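# Stow lit-lamp kits in drawers, return the signalled one

## Task

Some or all of the kits on the tray have a lit lamp beside them, each lamp a different colour. Place every kit with a lit lamp into its own drawer that was empty at the start (never two kits in one drawer), then close all drawers completely; kits whose lamps are off stay on the tray. Later the signal tower shows one of the lamp colours: take the kit whose lamp had that colour, and no other, back out onto the tray, and again close all drawers completely. Everything must stay in place without the robot holding it. Finally open the grippers and move the arms away.

## Robot and tools

Robot: two arms, left_arm and right_arm, each ending in a parallel two-finger gripper. Cameras are cam_high (overview) and cam_left_wrist, cam_right_wrist (on the wrists), each 504x504 pixels. Parts you hold may get a brief tug, and loose items may get nudged.

Frames. Result poses are in one shared scene frame: origin on the table top midway between the arms, +z up, +x out over the table, left_arm on the +y side. The arm names do not refer to image sides. Each line gives end_effector_position in metres and end_effector_quat_wxyz; at long reach the printed position may be somewhat off. Gripper axes: fingers point along its +z, close along its y. The reported position is the midpoint between the closed pads; fingertips stick out about 33 mm beyond it when closed and 9 mm when fully open, and move roughly 24 mm further out while closing, so keep that clearance above surfaces.

Row layout (used by both movement tools). One flat list of 18 numbers in [-1, 1] covering both arms, even if one is idle: left_arm dx, dy, dz, rx, ry, rz, left_gripper position, force_limit, speed, then the same nine for right_arm / right_gripper. dx..rz are an offset, not a pose: they are expressed in that gripper's own axes and measured from the gripper's pose at the start of the action (for a call's first action, the last pose shown in a result in this scene). Scale: 1.0 = 0.6 m for dx, dy, dz and 180 degrees for the rotation; rx, ry, rz form one rotation vector. Gripper position: +1 fully open (140 mm), about -0.8 pads touching, -1 closes until blocked. force_limit: roughly 14 N at -1, 60 N at 0, 107 N at +1 (parts up to 40 mm wide). speed: pad gap rate about 30 mm/s at -1, 140 at 0, 250 at +1. To leave a gripper unchanged, resend its previous three numbers; zeros are a real command.

execute_actions(actions): a list of actions; each action is a table of up to 15 rows, one row per 1/30 s control step, and a short table repeats its last row to fill 15 steps. Every row is an offset from the action's start pose, not from the previous row. An empty list just returns the current state and images.

move(target, speed, blocking): target is one 18-number row as above; its offsets are taken from the pose in the latest result that shows one. Each gripper follows a straight line toward that goal; both arms finish together, taking 0.5 to 10 s, and stop short if more would be needed. speed is the path's top speed in m/s, 0.002 to 0.5 (default 0.25); turning limited to twice that in rad/s. Paths ignore obstacles and the other arm; grippers lag, drift and can overshoot speed, mostly with a nearly straight arm. Finger numbers are sent at the start. blocking=false returns after 0.5 s while motion continues; further moves or actions are refused until a result shows it ended, so use wait or stop. The extra "move:" line reports the ending (done, off_target, moving, held, fault) and active limits; if only one arm is named, the other finished fine. limits=paced: pose clipped; limits=held: a check blocked some steps, after which the arm may dash faster than speed. Distance to goal is given per gripper.

wait(seconds): 0 to 10; lets time pass with the last commands held, ending early if a running move finishes. stop(): brakes a running move (needs room, more when fast); fingers keep moving. zoom_image(camera, region): region [x0, y0, x1, y1] in that camera's pixels, (0,0) top-left, at most 504 by 504. finished_scene(scene): give the current scene's number; ends it irreversibly and reports success, so only call it once the goal holds on its own.

Control details. Each step the commanded pose is clipped to 70 mm and 16 degrees from the measured pose; inverse kinematics favours position over orientation. After an action the arm stops at its last clipped pose, so far goals need further actions. "Hand target" lines show where each gripper is being driven. "pose unreachable" means a clearance check altered or blocked that arm's command. HELD in step readings marks steps where an arm's command was held back. To keep an arm still, send it the offset back to its desired pose in the first call of a reply and zeros afterwards.

Gripping. Close with position -1 and confirm object_status = 2. Codes: 0 moving, 1 blocked while opening, 2 blocked while closing, 3 reached target or pads met (thin items may still be held). position_measured is in counts: 3 fully open, 230 pads together, not linear. To squeeze harder while status is 2, raise force_limit and change position by at least 0.01 (e.g. -1 to -0.98).

Loads and faults. Load limits (N m): waist 20, shoulder 20, upper arm roll 18, elbow 18, forearm roll 12, wrist pitch 12, wrist roll 12; held weight counts. Reaching a limit freezes that arm 10 s and drops the rest of the call. Torque readings include offsets, friction and noise; external torque estimates also include friction and held weight. MOTOR HOT warns of overheating; an OVER-TEMPERATURE FAULT brakes the arm until it cools. Joint ranges (rad): waist -2.744 to 2.744, shoulder -1.784 to 1.784, upper arm roll -2.901 to 2.901, elbow -3.042 to -0.152, forearm roll -2.807 to 2.807, wrist pitch 0.544 to 4.517, wrist roll -3.016 to 3.016.

Avoid: anything leaving the table, dropping or slipping parts, slamming drawers, hard impacts, very hard pushes, and arms colliding or pressing on each other. Pressing force grows with speed and with how far the goal lies beyond the contact. Fast, smooth, low-effort motion is preferred.

Each tool is called by a JSON object that holds its "method" and its "body".

## Session

{"method": "execute_actions", "body": {"actions": []}}

Scene clock: 0.00 s.
left_arm: end_effector_position=(+0.3107, +0.4379, +0.1635) position_measured=3 object_status=3 end_effector_quat_wxyz=(-0.143, +0.647, -0.609, -0.436) | right_arm: end_effector_position=(+0.6259, -0.7987, +0.1506) position_measured=3 object_status=3 end_effector_quat_wxyz=(+0.054, -0.323, +0.718, -0.614)
Joint positions: left_arm=[-0.089  0.153 -0.089 -2.229  0.607  1.578 -0.645] | right_arm=[-0.443  0.455 -0.014 -2.113 -2.181  2.202  2.334]
Joint velocities: left_arm=[ 0.     0.    -0.001 -0.    -0.001 -0.001 -0.   ] | right_arm=[ 0.     0.     0.    -0.001  0.001 -0.001  0.001]
Joint torques (N m, as the joint torque sensors report them, + toward a larger angle): no reading
External joint torques (N m, as the arm's controller estimates them; a push from outside toward a larger angle lowers the number): no reading
Hand target (left_arm): +0.311, +0.438, +0.163; -0.143, +0.647, -0.609, -0.436
Hand target (right_arm): +0.626, -0.799, +0.151; +0.054, -0.323, +0.718, -0.614

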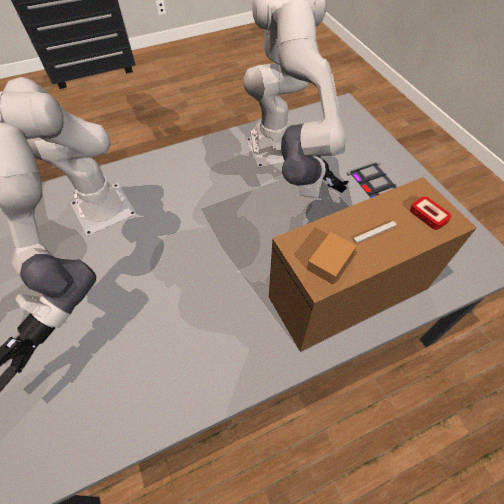

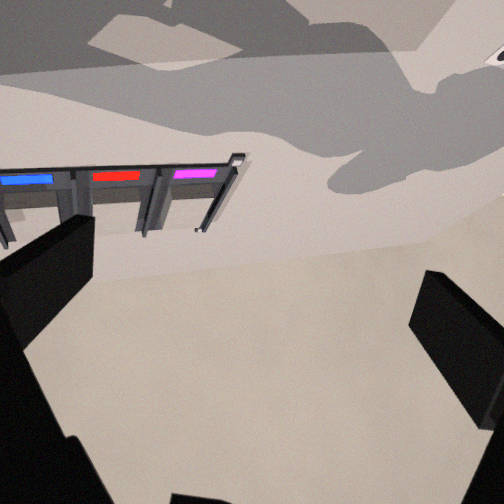

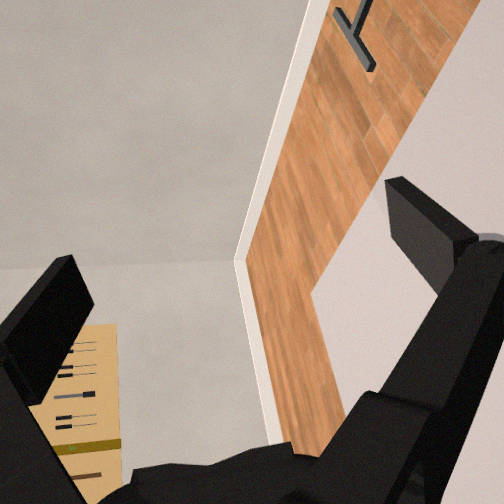

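{"method": "zoom_image", "body": {"camera": "cam_high", "region": [240, 120, 504, 360]}}

{"method": "zoom_image", "body": {"camera": "cam_left_wrist", "region": [0, 120, 280, 280]}}

{"method": "zoom_image", "body": {"camera": "cam_right_wrist", "region": [0, 250, 250, 504]}}

Region (240, 120, 504, 360) of cam_high's 504x504 image, scaled by 1.909, with more detail than that image has; it fills the top 458 rows of this view, and the rest is white.

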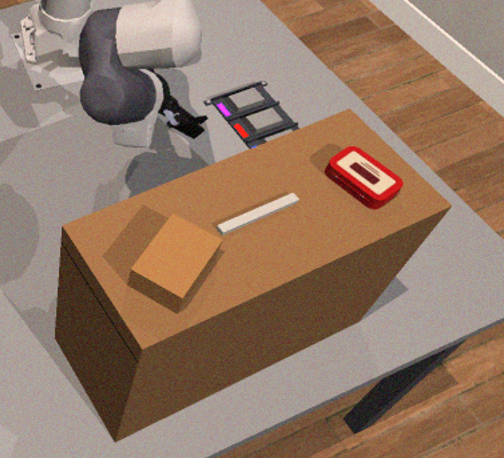

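Region (0, 120, 280, 280) of cam_left_wrist's 504x504 image, scaled by 1.800, with more detail than that image has; it fills the top 288 rows of this view, and the rest is white.

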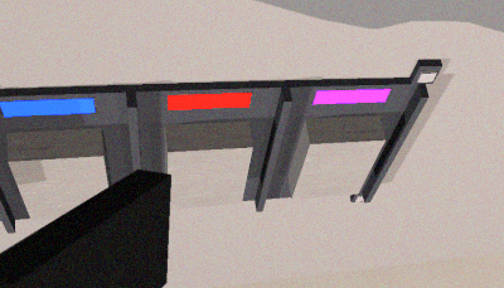

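Region (0, 250, 250, 504) of cam_right_wrist's 504x504 image, scaled by 1.984, with more detail than that image has; it fills the left 496 columns of this view, and the rest is white.

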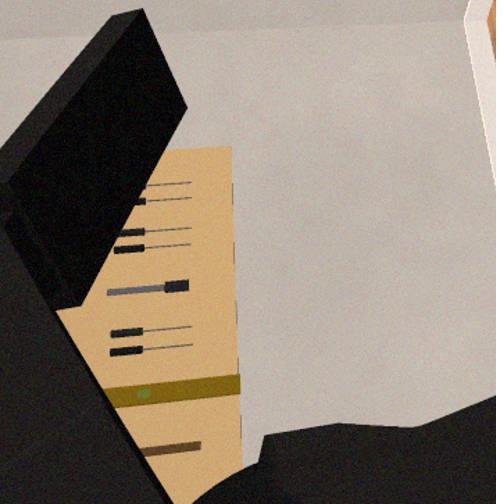

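{"method": "move", "body": {"target": [-0.333,-0.112,-0.017,0.137,0.27,0.018,1,0,0,-0.267,-0.037,-0.915,0.143,-0.484,0.022,1,0,0]}}

Scene clock: 26.83 s.
left_arm: end_effector_position=(+0.3947, +0.5843, +0.2893) position_measured=3 object_status=3 end_effector_quat_wxyz=(+0.004, +0.714, -0.700, -0.010) | right_arm: end_effector_position=(+0.4980, -0.2545, +0.2511) position_measured=3 object_status=3 end_effector_quat_wxyz=(-0.517, +0.560, -0.440, +0.475)
Joint positions: left_arm=[-0.007 -0.206  0.539 -2.082  0.126  1.888  0.328] | right_arm=[ 0.018 -0.279  0.317 -2.981 -2.799  2.017  3.007]
Joint velocities: left_arm=[ 0.002  0.    -0.001  0.001 -0.003 -0.002  0.033] | right_arm=[ 0.026  0.009 -0.028 -0.004 -0.    -0.025  0.003]
Joint torques (N m, as the joint torque sensors report them, + toward a larger angle): left_arm=[ -1.39 -18.9   -3.2   25.64  -0.3    2.04   0.23] | right_arm=[  0.99 -11.98  -2.25  15.43  -1.4   -2.81   0.43]
External joint torques (N m, as the arm's controller estimates them; a push from outside toward a larger angle lowers the number): left_arm=[-1.37  1.29  0.27  1.43 -1.07 -0.4   0.23] | right_arm=[ 1.02  1.84 -0.98 -0.54 -0.97 -0.47  0.48]
Hand target (left_arm): +0.395, +0.583, +0.289; +0.006, +0.710, -0.705, -0.008
Hand target (right_arm): +0.497, -0.254, +0.251; -0.519, +0.559, -0.441, +0.473
Off the commanded pose (left_arm): 0.010 m, 2 deg.
Off the commanded pose (right_arm): 0.005 m, 21 deg; orientation clipped at the last step of the last action.
joint sent to its limit (right arm) — the command would take joint 5 (forearm roll) past its lower limit and joint 7 (wrist roll) past its upper limit, so those joints were sent only as far as their limits.
move: off_target (left_arm, right_arm); limits=paced

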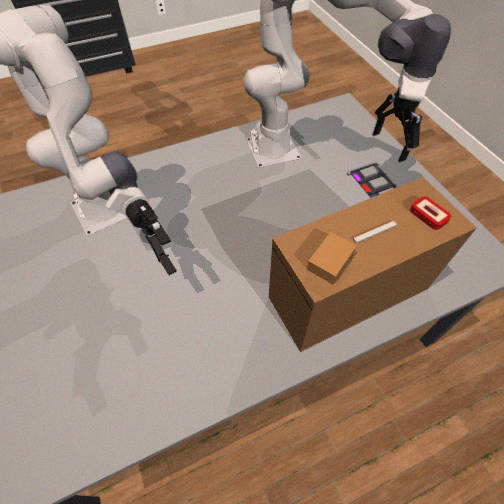

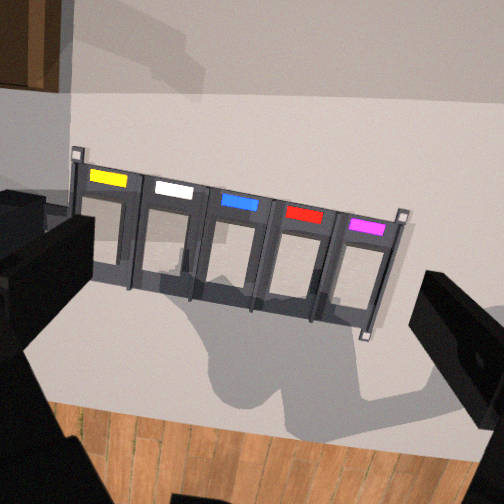

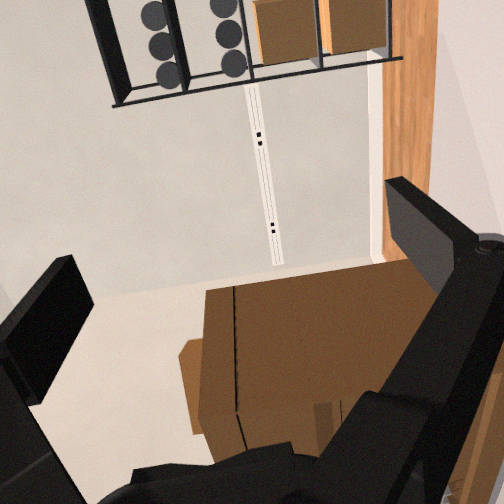

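{"method": "move", "body": {"target": [0.473,-0.05,-0.1,0.14,0,0,1,0,0,0.2,0,-0.1,-0.5,0,0,1,0,0]}}

Scene clock: 41.07 s.
left_arm: end_effector_position=(+0.4316, +0.2997, +0.3518) position_measured=3 object_status=3 end_effector_quat_wxyz=(-0.155, +0.694, -0.688, +0.145) | right_arm: end_effector_position=(+0.4636, -0.3781, +0.2721) position_measured=3 object_status=3 end_effector_quat_wxyz=(+0.013, +0.758, -0.651, +0.028)
Joint positions: left_arm=[ 0.02  -0.599 -0.059 -2.468  0.071  2.288 -0.214] | right_arm=[-2.359 -0.532  1.963 -1.549 -2.694  4.497  2.712]
Joint velocities: left_arm=[ 0.001 -0.001  0.     0.    -0.     0.001 -0.014] | right_arm=[-0.001  0.     0.003  0.002  0.002  0.011 -0.003]
Joint torques (N m, as the joint torque sensors report them, + toward a larger angle): left_arm=[  1.28 -13.12  -0.69  23.33  -0.21   3.55  -0.21] | right_arm=[-1.97 28.24 -9.5  18.68 -1.7   2.53 -0.26]
External joint torques (N m, as the arm's controller estimates them; a push from outside toward a larger angle lowers the number): left_arm=[ 1.26 -0.87 -1.12 -1.87 -0.99  0.3  -0.19] | right_arm=[-2.19 -0.06  2.86  1.44 -0.71  0.21 -0.26]
Hand target (left_arm): +0.432, +0.299, +0.352; -0.155, +0.697, -0.685, +0.147
Hand target (right_arm): +0.463, -0.378, +0.273; +0.015, +0.762, -0.647, +0.027
Off the commanded pose (left_arm): 0.005 m, 1 deg.
Off the commanded pose (right_arm): 0.013 m, 2 deg.
move: off_target (left_arm, right_arm)

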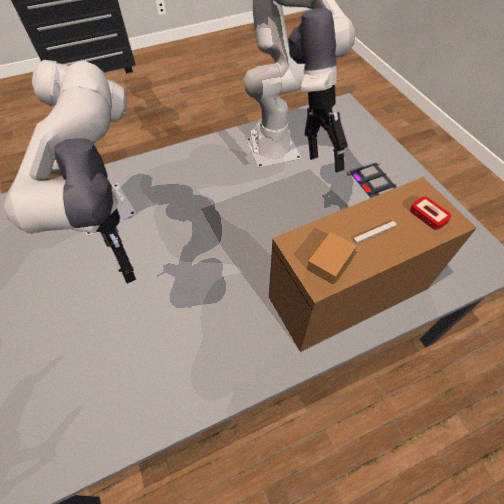

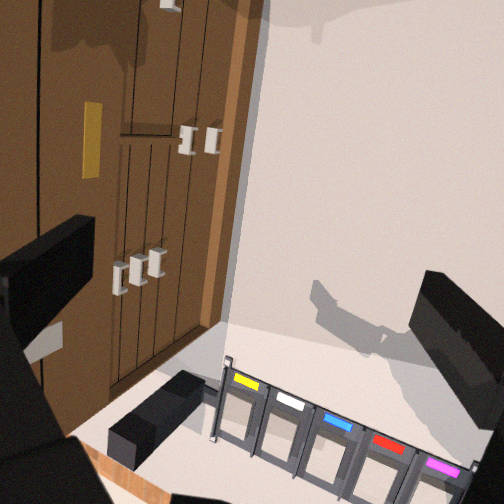

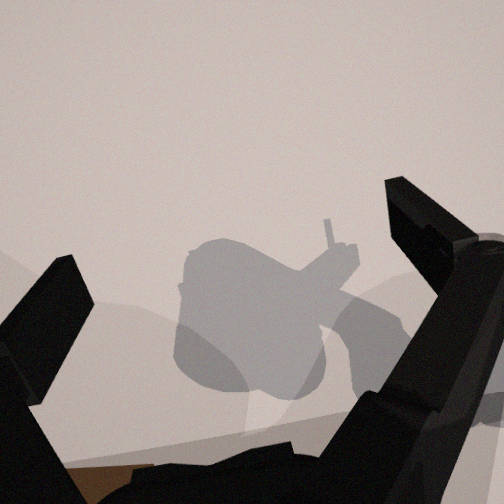

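{"method": "move", "body": {"target": [0.05,0.05,0.22,0.195,0,0,1,0,0,0,0,0,0,0,0,1,0,0], "speed": 0.15}}

Scene clock: 63.47 s.
left_arm: end_effector_position=(+0.4605, +0.2565, +0.2142) position_measured=3 object_status=3 end_effector_quat_wxyz=(-0.340, +0.619, -0.613, +0.355) | right_arm: end_effector_position=(+0.4631, -0.3780, +0.2723) position_measured=3 object_status=3 end_effector_quat_wxyz=(+0.014, +0.759, -0.650, +0.027)
Joint positions: left_arm=[ 0.923 -0.383 -1.215 -3.026 -0.19   3.822 -0.383] | right_arm=[-2.359 -0.532  1.963 -1.549 -2.694  4.498  2.711]
Joint velocities: left_arm=[ 0.     0.014  0.     0.    -0.023  0.019  0.029] | right_arm=[ 0.001 -0.     0.001 -0.002 -0.    -0.001  0.   ]
Joint torques (N m, as the joint torque sensors report them, + toward a larger angle): left_arm=[ 0.86 -1.87  4.78 12.01 -1.98  3.58  0.27] | right_arm=[ -0.26  27.87 -11.96  16.79  -1.08   2.     0.14]
External joint torques (N m, as the arm's controller estimates them; a push from outside toward a larger angle lowers the number): left_arm=[ 0.9   0.54 -1.74 -1.33 -1.2   0.37  0.31] | right_arm=[-0.26 -0.49  0.53 -0.37 -0.07 -0.33  0.14]
Hand target (left_arm): +0.460, +0.257, +0.215; -0.343, +0.616, -0.614, +0.355
Hand target (right_arm): +0.464, -0.378, +0.272; +0.013, +0.758, -0.651, +0.028
Off the commanded pose (left_arm): 0.016 m, 2 deg.
Off the commanded pose (right_arm): 0.001 m, 0 deg.
joint sent to its limit (left arm) — the command would take joint 4 (elbow) past its lower limit, so that joint was sent only as far as its limit.
move: off_target (left_arm)

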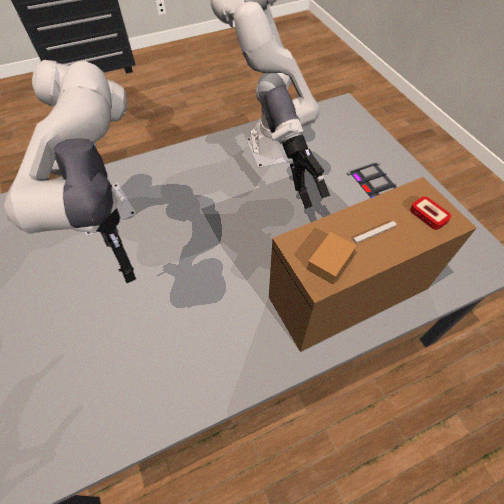

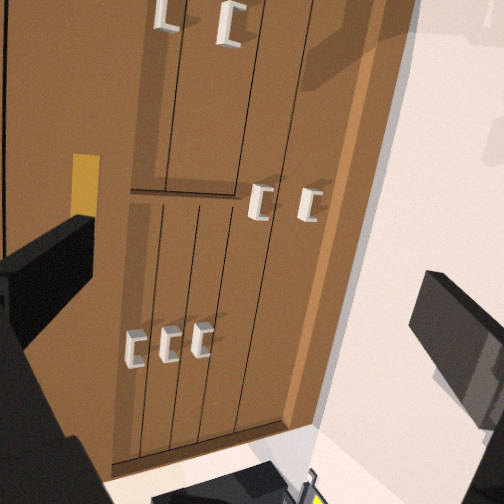

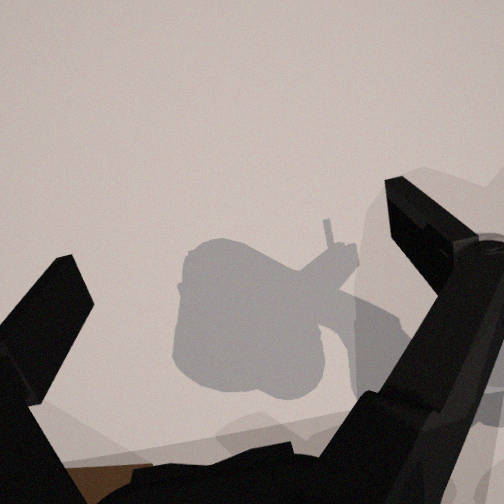

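{"method": "move", "body": {"target": [-0.28,-0.145,0.123,0.03,0,0,-0.42,0,0,0.73,-0.16,0.2,0.299,0.289,0.242,1,0,0]}}

Scene clock: 79.77 s.
left_arm: end_effector_position=(+0.5685, +0.4300, +0.2551) position_measured=182 object_status=3 end_effector_quat_wxyz=(-0.372, +0.603, -0.589, +0.389) | right_arm: end_effector_position=(+0.6243, -0.8054, +0.1867) position_measured=3 object_status=3 end_effector_quat_wxyz=(+0.053, -0.321, +0.715, -0.619)
Joint positions: left_arm=[ 1.378  0.103 -1.022 -2.748  0.248  3.927 -0.03 ] | right_arm=[-2.474 -1.241  1.731 -1.948 -2.029  3.108  3.004]
Joint velocities: left_arm=[ 0.002  0.003 -0.001 -0.    -0.001 -0.     0.016] | right_arm=[ 0.    -0.007 -0.005  0.001  0.024  0.007 -0.   ]
Joint torques (N m, as the joint torque sensors report them, + toward a larger angle): left_arm=[  0.25 -14.54  -1.8   16.67   1.11   2.81   0.21] | right_arm=[ -1.03  27.86 -29.19   7.74  -0.51  -1.49   0.02]
External joint torques (N m, as the arm's controller estimates them; a push from outside toward a larger angle lowers the number): left_arm=[ 0.25  0.19  0.37  0.79  0.82 -0.46  0.26] | right_arm=[-1.11 -2.24 -0.48  0.91  0.81  0.21  0.06]
Hand target (left_arm): +0.569, +0.430, +0.255; -0.372, +0.600, -0.593, +0.387
Hand target (right_arm): +0.625, -0.806, +0.188; +0.054, -0.319, +0.716, -0.619
Off the commanded pose (left_arm): 0.010 m, 1 deg.
Off the commanded pose (right_arm): 0.008 m, 1 deg.
move: off_target (left_arm, right_arm)

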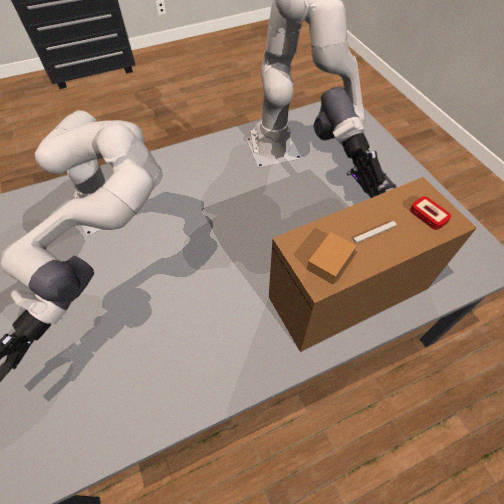

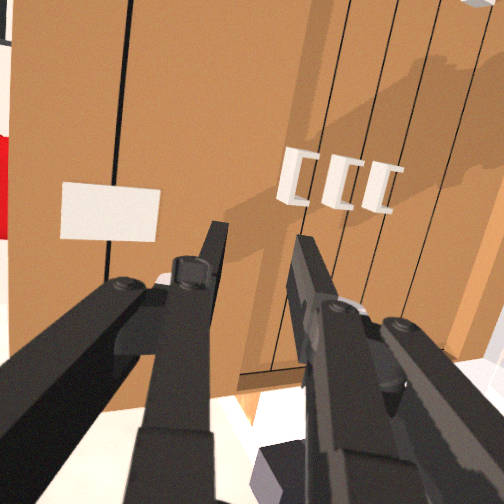

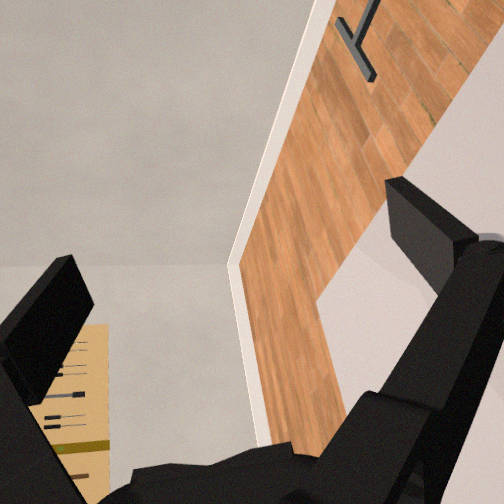

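{"method": "move", "body": {"target": [0.033,0.009,0.055,0.03,0,0,-0.55,0,0,0,0,0,0,0,0,1,0,0], "speed": 0.08}}

Scene clock: 95.23 s.
left_arm: end_effector_position=(+0.5766, +0.4179, +0.2423) position_measured=199 object_status=3 end_effector_quat_wxyz=(-0.368, +0.611, -0.561, +0.419) | right_arm: end_effector_position=(+0.6244, -0.8052, +0.1865) position_measured=3 object_status=3 end_effector_quat_wxyz=(+0.053, -0.320, +0.716, -0.619)
Joint positions: left_arm=[ 1.248  0.267 -0.964 -2.733  0.111  4.042  0.098] | right_arm=[-2.474 -1.241  1.731 -1.948 -2.026  3.11   3.004]
Joint velocities: left_arm=[-0.002  0.    -0.     0.001 -0.     0.001  0.   ] | right_arm=[-0.001  0.     0.     0.     0.001 -0.    -0.   ]
Joint torques (N m, as the joint torque sensors report them, + toward a larger angle): left_arm=[  1.19 -20.66  -5.72  14.79   0.92   2.66   0.1 ] | right_arm=[ -0.4   29.65 -27.35   5.99  -2.12  -2.01   0.07]
External joint torques (N m, as the arm's controller estimates them; a push from outside toward a larger angle lowers the number): left_arm=[ 1.21 -1.61 -0.45  0.79  0.05 -0.5   0.15] | right_arm=[-0.35 -0.41  1.45 -0.82 -0.81 -0.29  0.11]
Hand target (left_arm): +0.577, +0.418, +0.243; -0.369, +0.611, -0.562, +0.419
Hand target (right_arm): +0.624, -0.805, +0.187; +0.053, -0.321, +0.715, -0.619
Off the commanded pose (left_arm): 0.022 m, 5 deg.
Off the commanded pose (right_arm): 0.000 m, 0 deg.
TORQUE FAULT: the external load on joint 4 (elbow) of the left arm reached its load limit, and that arm stopped for 10 seconds. That time counts as 19 of the actions that you can send in this scene. A torque fault stops only its own arm. That arm's remaining commands of this call were not run. That arm's gripper holds where it stopped, with its grip as last carried out, and that arm accepts commands again: back off and push less far. That arm stops again, at the same cost, whenever a joint's load reaches its limit.
move: fault (left_arm)

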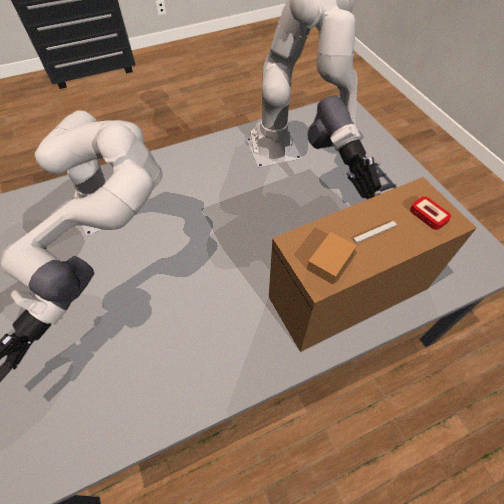

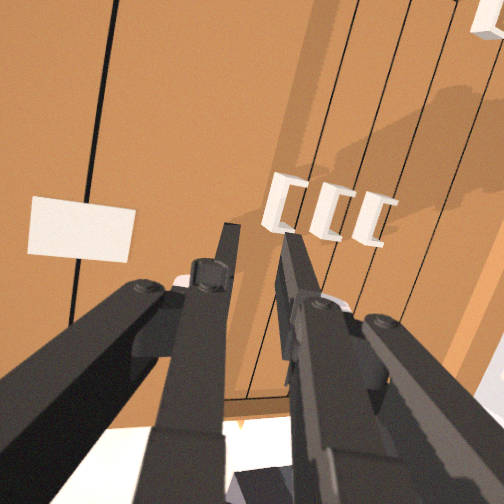

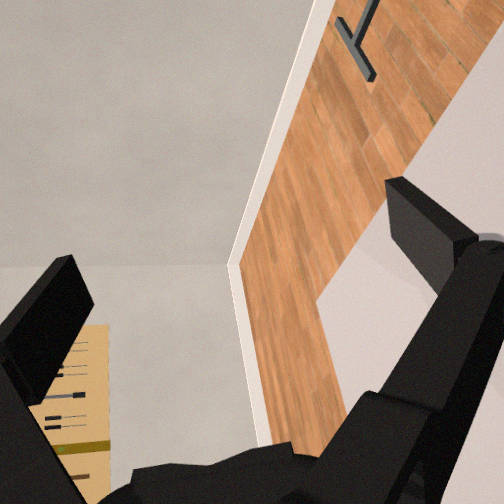

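{"method": "move", "body": {"target": [0,0.05,-0.02,0.045,0,0.034,-0.6,0,0,0,0,0,0,0,0,1,0,0], "speed": 0.05}}

Scene clock: 101.80 s.
left_arm: end_effector_position=(+0.5541, +0.4168, +0.2171) position_measured=205 object_status=3 end_effector_quat_wxyz=(-0.428, +0.558, -0.558, +0.439) | right_arm: end_effector_position=(+0.6244, -0.8052, +0.1865) position_measured=3 object_status=3 end_effector_quat_wxyz=(+0.053, -0.320, +0.716, -0.619)
Joint positions: left_arm=[ 1.037  0.513 -0.739 -2.753  0.146  4.403  0.333] | right_arm=[-2.474 -1.241  1.731 -1.948 -2.026  3.11   3.004]
Joint velocities: left_arm=[-0.007  0.001  0.007  0.001  0.002  0.015  0.02 ] | right_arm=[ 0.    -0.001 -0.     0.    -0.001 -0.    -0.001]
Joint torques (N m, as the joint torque sensors report them, + toward a larger angle): left_arm=[ -1.49 -24.6   -7.44   8.56   2.13   3.18   0.15] | right_arm=[ -0.41  29.39 -27.57   6.26  -1.45  -1.79   0.04]
External joint torques (N m, as the arm's controller estimates them; a push from outside toward a larger angle lowers the number): left_arm=[-1.5   0.58  0.17  0.09  1.07  0.33  0.2 ] | right_arm=[-0.37 -0.69  1.23 -0.56 -0.14 -0.07  0.08]
Hand target (left_arm): +0.554, +0.416, +0.219; -0.432, +0.553, -0.561, +0.439
Hand target (right_arm): +0.624, -0.805, +0.187; +0.053, -0.320, +0.716, -0.619
Off the commanded pose (left_arm): 0.003 m, 1 deg.
Off the commanded pose (right_arm): 0.000 m, 0 deg.
move: done

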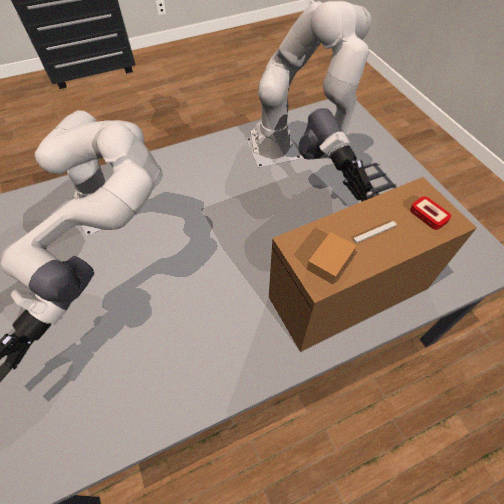

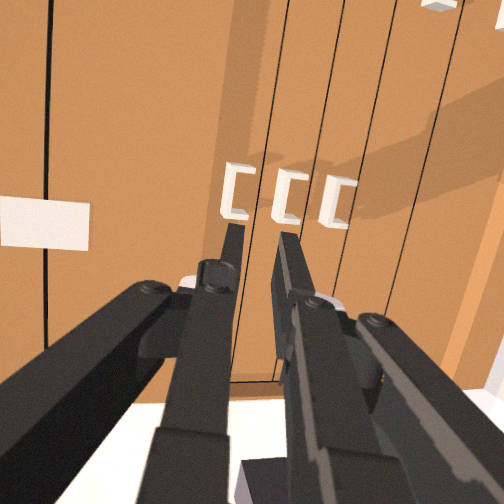

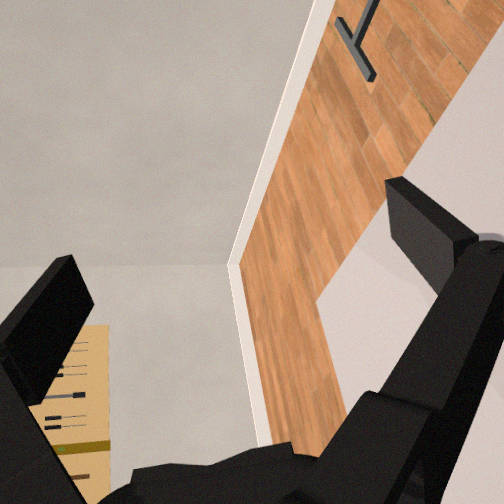

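{"method": "move", "body": {"target": [0.008,-0.005,0.053,-0.055,0,0,-0.62,0,0,0,0,0,0,0,0,1,0,0], "speed": 0.05}}

{"method": "zoom_image", "body": {"camera": "cam_left_wrist", "region": [150, 120, 400, 320]}}

Scene clock: 114.10 s.
left_arm: end_effector_position=(+0.5830, +0.4108, +0.2179) position_measured=208 object_status=3 end_effector_quat_wxyz=(-0.389, +0.585, -0.595, +0.391) | right_arm: end_effector_position=(+0.6244, -0.8052, +0.1865) position_measured=3 object_status=3 end_effector_quat_wxyz=(+0.053, -0.320, +0.716, -0.619)
Joint positions: left_arm=[ 1.055  0.332 -0.816 -2.704  0.045  4.081  0.258] | right_arm=[-2.474 -1.241  1.731 -1.948 -2.026  3.11   3.004]
Joint velocities: left_arm=[ 0.001 -0.016 -0.004  0.003 -0.002 -0.022 -0.023] | right_arm=[-0.001 -0.001 -0.001 -0.001 -0.     0.    -0.   ]
Joint torques (N m, as the joint torque sensors report them, + toward a larger angle): left_arm=[  0.65 -20.16  -6.09  17.52  -0.53  -0.62  -0.07] | right_arm=[ -0.34  29.3  -27.45   6.33  -1.45  -1.83   0.05]
External joint torques (N m, as the arm's controller estimates them; a push from outside toward a larger angle lowers the number): left_arm=[ 0.68  2.89 -0.35  4.57 -1.49 -3.74 -0.02] | right_arm=[-0.26 -0.75  1.34 -0.45 -0.14 -0.11  0.09]
Hand target (left_arm): +0.585, +0.411, +0.212; -0.379, +0.593, -0.595, +0.388
Hand target (right_arm): +0.624, -0.805, +0.187; +0.053, -0.320, +0.716, -0.619
Off the commanded pose (left_arm): 0.006 m, 2 deg.
Off the commanded pose (right_arm): 0.000 m, 0 deg.
move: off_target (left_arm)

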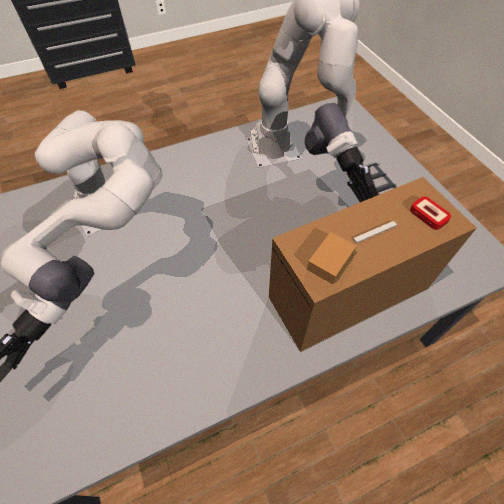

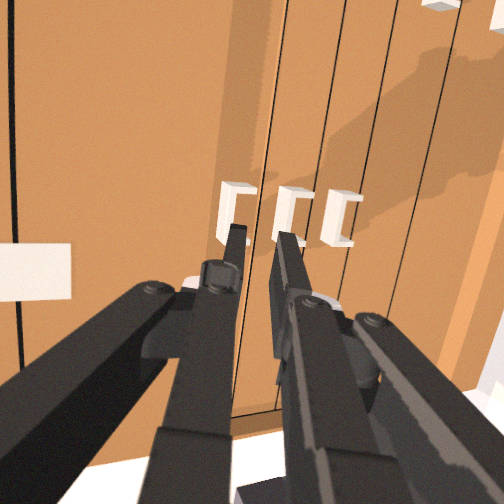

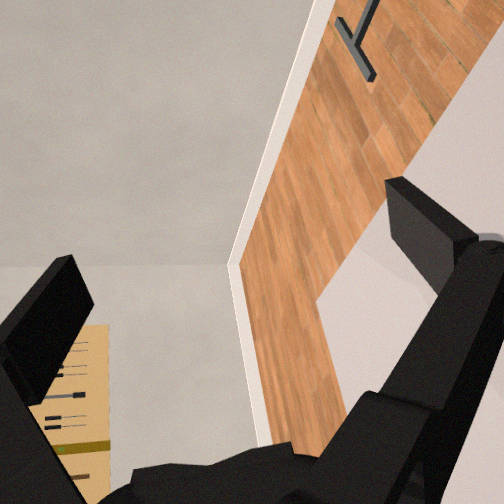

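Region (150, 120, 400, 320) of cam_left_wrist's 504x504 image, scaled by 2.016, with more detail than that image has; it fills the top 403 rows of this view, and the rest is white.

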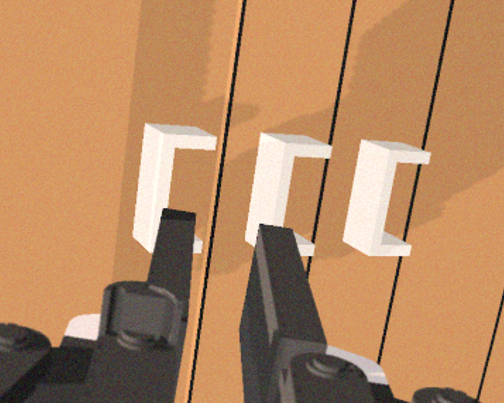

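{"method": "move", "body": {"target": [0,0.016,-0.012,0,0,0,-0.62,0,0,0,0,0,0,0,0,1,0,0], "speed": 0.04}}

{"method": "zoom_image", "body": {"camera": "cam_left_wrist", "region": [150, 120, 400, 320]}}

Scene clock: 118.00 s.
left_arm: end_effector_position=(+0.5736, +0.4111, +0.2119) position_measured=208 object_status=3 end_effector_quat_wxyz=(-0.387, +0.587, -0.594, +0.391) | right_arm: end_effector_position=(+0.6244, -0.8052, +0.1865) position_measured=3 object_status=3 end_effector_quat_wxyz=(+0.053, -0.320, +0.716, -0.619)
Joint positions: left_arm=[ 1.056  0.337 -0.809 -2.729  0.049  4.107  0.254] | right_arm=[-2.474 -1.241  1.731 -1.948 -2.026  3.11   3.004]
Joint velocities: left_arm=[ 0.    -0.     0.004 -0.002  0.003  0.017  0.006] | right_arm=[ 0.     0.001 -0.    -0.001 -0.001  0.     0.   ]
Joint torques (N m, as the joint torque sensors report them, + toward a larger angle): left_arm=[  0.23 -21.2   -5.11  10.82   1.91   3.56   0.33] | right_arm=[ -0.47  29.44 -27.4    6.22  -1.46  -1.8    0.08]
External joint torques (N m, as the arm's controller estimates them; a push from outside toward a larger angle lowers the number): left_arm=[ 0.19  1.79  0.55 -1.64  0.98  0.4   0.38] | right_arm=[-0.58 -0.65  1.35 -0.66 -0.16 -0.09  0.12]
Hand target (left_arm): +0.573, +0.411, +0.212; -0.389, +0.585, -0.595, +0.391
Hand target (right_arm): +0.624, -0.805, +0.187; +0.053, -0.320, +0.716, -0.619
Off the commanded pose (left_arm): 0.001 m, 0 deg.
Off the commanded pose (right_arm): 0.000 m, 0 deg.
move: done

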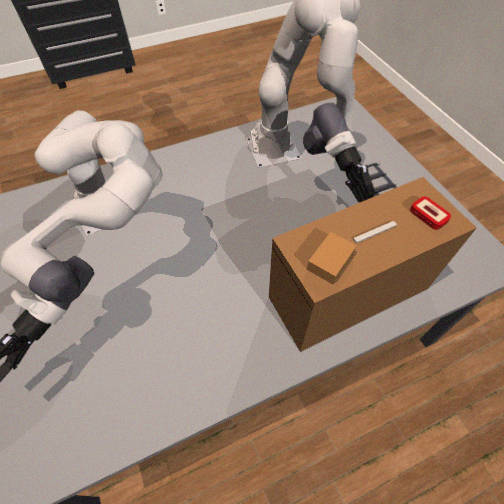

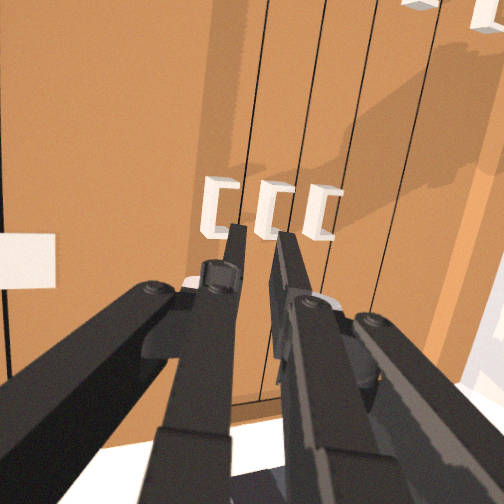

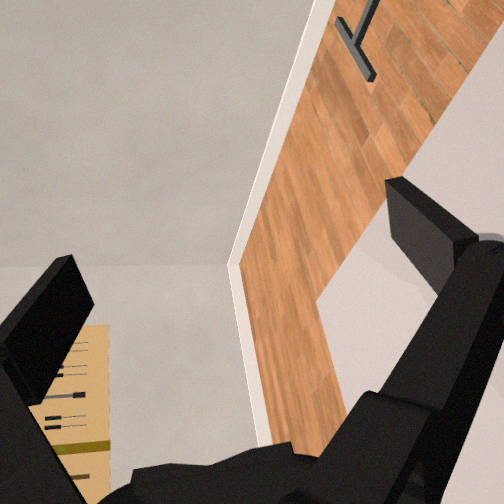

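Region (150, 120, 400, 320) of cam_left_wrist's 504x504 image, scaled by 2.016, with more detail than that image has; it fills the top 403 rows of this view, and the rest is white.

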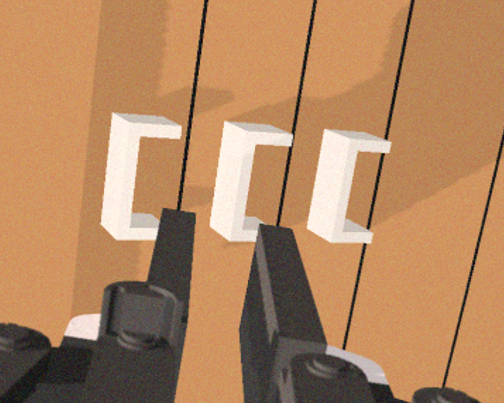

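{"method": "move", "body": {"target": [0.025,0,0,0,0,0,-0.62,0,0,0,0,0,0,0,0,1,0,0], "speed": 0.04}}

{"method": "move", "body": {"target": [0,0.002,0.033,0,0,0,-0.62,0,0,0,0,0,0,0,0,1,0,0], "speed": 0.02}}

{"method": "zoom_image", "body": {"camera": "cam_left_wrist", "region": [150, 120, 400, 320]}}

Scene clock: 125.20 s.
left_arm: end_effector_position=(+0.5744, +0.3954, +0.2117) position_measured=208 object_status=3 end_effector_quat_wxyz=(-0.385, +0.588, -0.593, +0.392) | right_arm: end_effector_position=(+0.6244, -0.8052, +0.1865) position_measured=3 object_status=3 end_effector_quat_wxyz=(+0.053, -0.320, +0.716, -0.619)
Joint positions: left_arm=[ 1.009  0.337 -0.813 -2.729 -0.003  4.117  0.261] | right_arm=[-2.474 -1.241  1.731 -1.948 -2.026  3.11   3.004]
Joint velocities: left_arm=[-0.008  0.001  0.    -0.003 -0.011  0.004  0.003] | right_arm=[ 0.001 -0.001  0.     0.001  0.     0.002 -0.001]
Joint torques (N m, as the joint torque sensors report them, + toward a larger angle): left_arm=[  0.41 -21.72  -4.86  10.6   -0.2    3.56   0.25] | right_arm=[ -0.48  29.39 -27.64   6.12  -1.44  -1.79   0.06]
External joint torques (N m, as the arm's controller estimates them; a push from outside toward a larger angle lowers the number): left_arm=[ 0.39  1.17  0.75 -1.68 -1.16  0.42  0.3 ] | right_arm=[-0.61 -0.66  1.08 -0.79 -0.15 -0.08  0.1 ]
Hand target (left_arm): +0.574, +0.396, +0.212; -0.387, +0.588, -0.594, +0.391
Hand target (right_arm): +0.624, -0.805, +0.187; +0.053, -0.320, +0.716, -0.619
Off the commanded pose (left_arm): 0.001 m, 0 deg.
Off the commanded pose (right_arm): 0.000 m, 0 deg.
move: done

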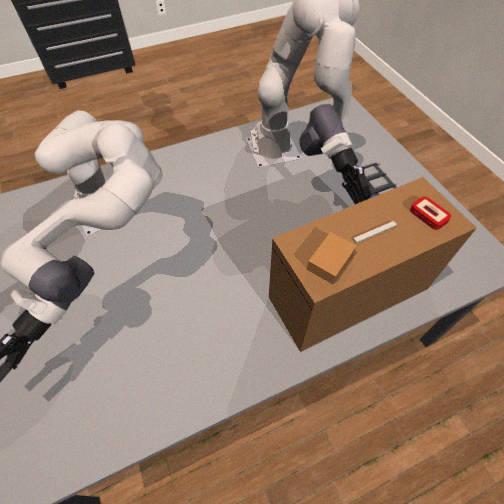

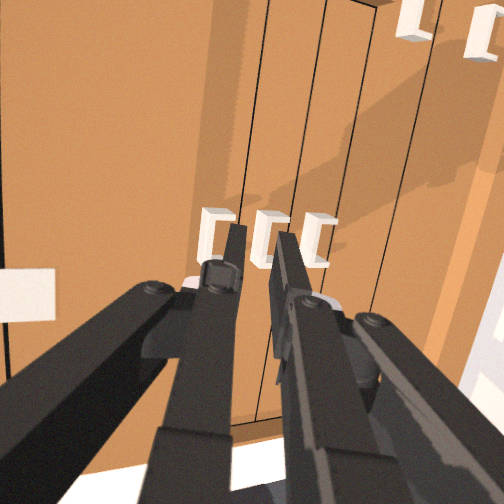

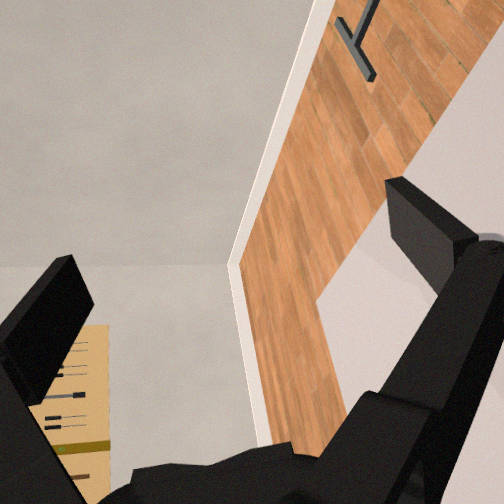

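Scene clock: 126.40 s.
left_arm: end_effector_position=(+0.5902, +0.3947, +0.2025) position_measured=208 object_status=3 end_effector_quat_wxyz=(-0.383, +0.589, -0.592, +0.394) | right_arm: end_effector_position=(+0.6244, -0.8052, +0.1865) position_measured=3 object_status=3 end_effector_quat_wxyz=(+0.053, -0.320, +0.716, -0.619)
Joint positions: left_arm=[ 0.965  0.4   -0.78  -2.673 -0.016  4.116  0.294] | right_arm=[-2.474 -1.241  1.731 -1.948 -2.026  3.11   3.004]
Joint velocities: left_arm=[-0.012 -0.     0.011  0.003 -0.     0.003  0.017] | right_arm=[ 0.     0.    -0.    -0.    -0.     0.    -0.001]
Joint torques (N m, as the joint torque sensors report them, + toward a larger angle): left_arm=[ -1.65 -22.65  -5.9   15.45   0.05   2.94   0.33] | right_arm=[ -0.41  29.33 -27.53   6.17  -1.47  -1.78   0.05]
External joint torques (N m, as the arm's controller estimates them; a push from outside toward a larger angle lowers the number): left_arm=[-1.73  2.53  0.69  3.15 -1.03 -0.18  0.37] | right_arm=[-0.48 -0.74  1.2  -0.66 -0.16 -0.07  0.09]
Hand target (left_arm): +0.592, +0.396, +0.203; -0.385, +0.588, -0.593, +0.393
Hand target (right_arm): +0.624, -0.805, +0.187; +0.053, -0.320, +0.716, -0.619
Off the commanded pose (left_arm): 0.002 m, 0 deg.
Off the commanded pose (right_arm): 0.000 m, 0 deg.
move: done

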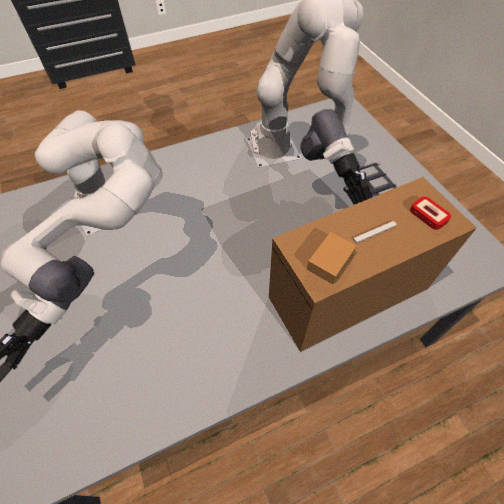

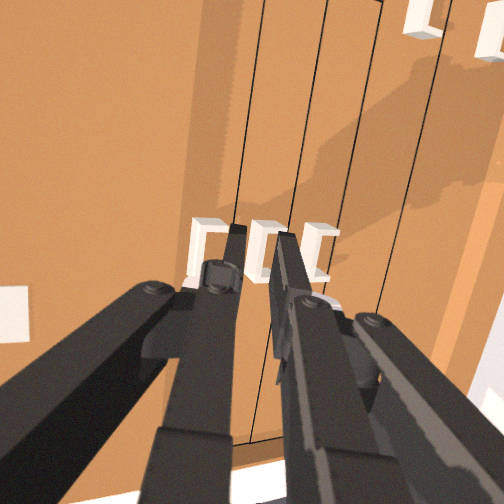

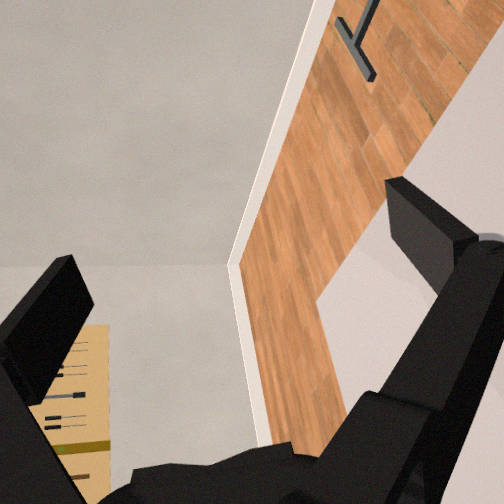

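Region (150, 120, 400, 320) of cam_left_wrist's 504x504 image, scaled by 2.016, with more detail than that image has; it fills the top 403 rows of this view, and the rest is white.

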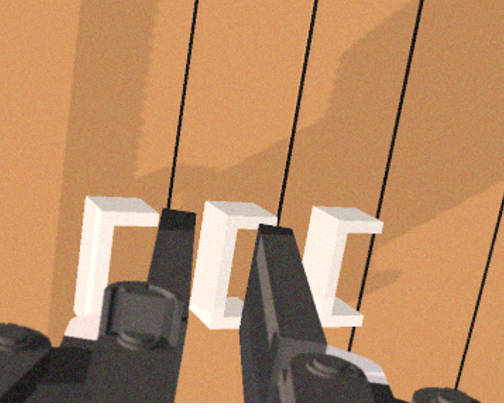

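{"method": "move", "body": {"target": [0,0.003,-0.003,0,0,0,-1,0.5,-0.5,0,0,0,0,0,0,1,0,0], "speed": 0.01}}

{"method": "move", "body": {"target": [0,0.035,-0.075,0,0,0,-1,0.5,-0.5,0,0,0,0,0,0,1,0,0], "speed": 0.04}}

Scene clock: 129.07 s.
left_arm: end_effector_position=(+0.5884, +0.3945, +0.2022) position_measured=233 object_status=3 end_effector_quat_wxyz=(-0.383, +0.590, -0.591, +0.395) | right_arm: end_effector_position=(+0.6244, -0.8052, +0.1865) position_measured=3 object_status=3 end_effector_quat_wxyz=(+0.053, -0.320, +0.716, -0.619)
Joint positions: left_arm=[ 0.964  0.4   -0.779 -2.679 -0.016  4.122  0.289] | right_arm=[-2.474 -1.241  1.731 -1.948 -2.026  3.11   3.004]
Joint velocities: left_arm=[ 0.001  0.001  0.    -0.    -0.    -0.    -0.003] | right_arm=[ 0.001 -0.001  0.001  0.    -0.002  0.    -0.001]
Joint torques (N m, as the joint torque sensors report them, + toward a larger angle): left_arm=[  1.47 -24.43  -6.75  11.48   1.64   3.09   0.31] | right_arm=[ -0.34  29.39 -27.47   6.12  -1.48  -1.79   0.05]
External joint torques (N m, as the arm's controller estimates them; a push from outside toward a larger angle lowers the number): left_arm=[ 1.54  0.61 -0.1  -0.64  0.55 -0.03  0.36] | right_arm=[-0.45 -0.65  1.22 -0.76 -0.18 -0.08  0.09]
Hand target (left_arm): +0.588, +0.395, +0.202; -0.383, +0.589, -0.592, +0.394
Hand target (right_arm): +0.624, -0.805, +0.187; +0.053, -0.320, +0.716, -0.619
Off the commanded pose (left_arm): 0.001 m, 0 deg.
Off the commanded pose (right_arm): 0.000 m, 0 deg.
move: done

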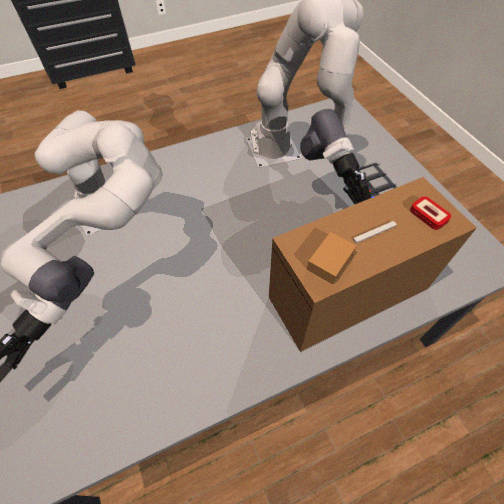

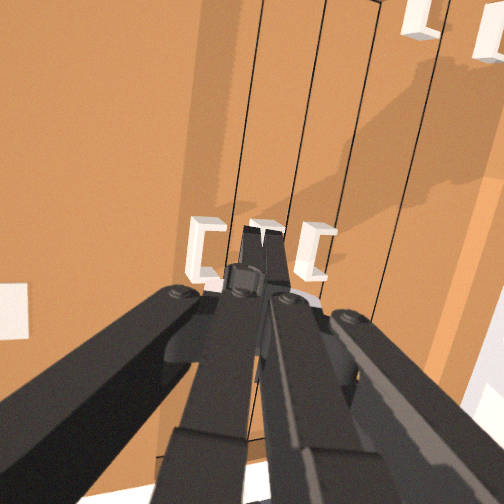

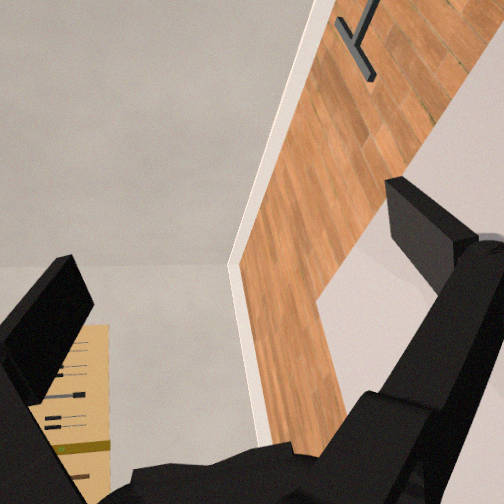

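Scene clock: 130.60 s.
left_arm: end_effector_position=(+0.5407, +0.3927, +0.2015) position_measured=233 object_status=3 end_effector_quat_wxyz=(-0.383, +0.590, -0.590, +0.396) | right_arm: end_effector_position=(+0.6244, -0.8052, +0.1865) position_measured=3 object_status=3 end_effector_quat_wxyz=(+0.053, -0.320, +0.716, -0.619)
Joint positions: left_arm=[ 1.007  0.326 -0.792 -2.822  0.026  4.205  0.23 ] | right_arm=[-2.474 -1.241  1.731 -1.948 -2.026  3.11   3.004]
Joint velocities: left_arm=[-0.001  0.     0.    -0.005 -0.     0.004 -0.013] | right_arm=[ 0.001 -0.     0.001 -0.     0.    -0.     0.001]
Joint torques (N m, as the joint torque sensors report them, + toward a larger angle): left_arm=[  2.5  -21.92  -4.15   7.77   1.55   2.98   0.1 ] | right_arm=[ -0.6   29.21 -27.66   6.1   -1.45  -1.76   0.07]
External joint torques (N m, as the arm's controller estimates them; a push from outside toward a larger angle lowers the number): left_arm=[ 2.54 -0.35  0.88 -2.95  0.7  -0.18  0.16] | right_arm=[-0.62 -0.83  1.08 -0.74 -0.14 -0.05  0.11]
Hand target (left_arm): +0.539, +0.394, +0.200; -0.382, +0.591, -0.591, +0.395
Hand target (right_arm): +0.624, -0.805, +0.187; +0.053, -0.320, +0.716, -0.619
Off the commanded pose (left_arm): 0.003 m, 0 deg.
Off the commanded pose (right_arm): 0.000 m, 0 deg.
move: done

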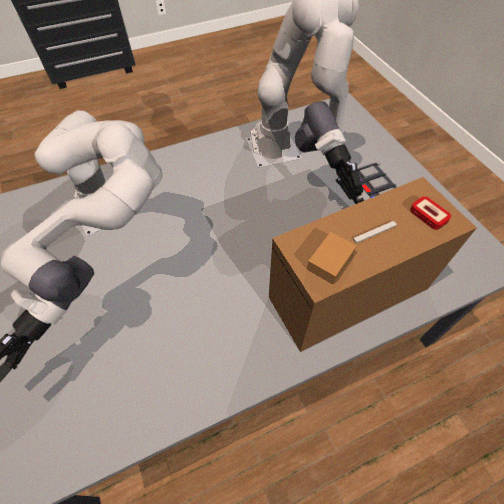

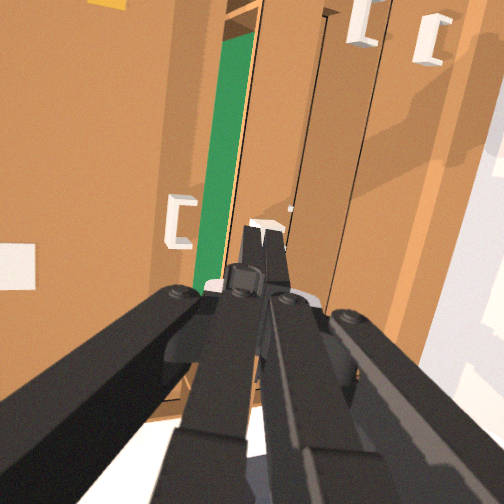

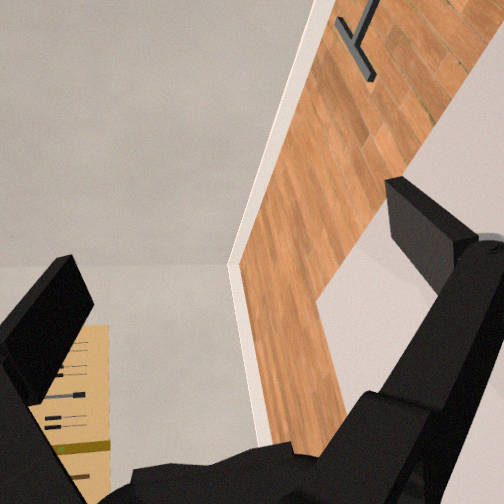

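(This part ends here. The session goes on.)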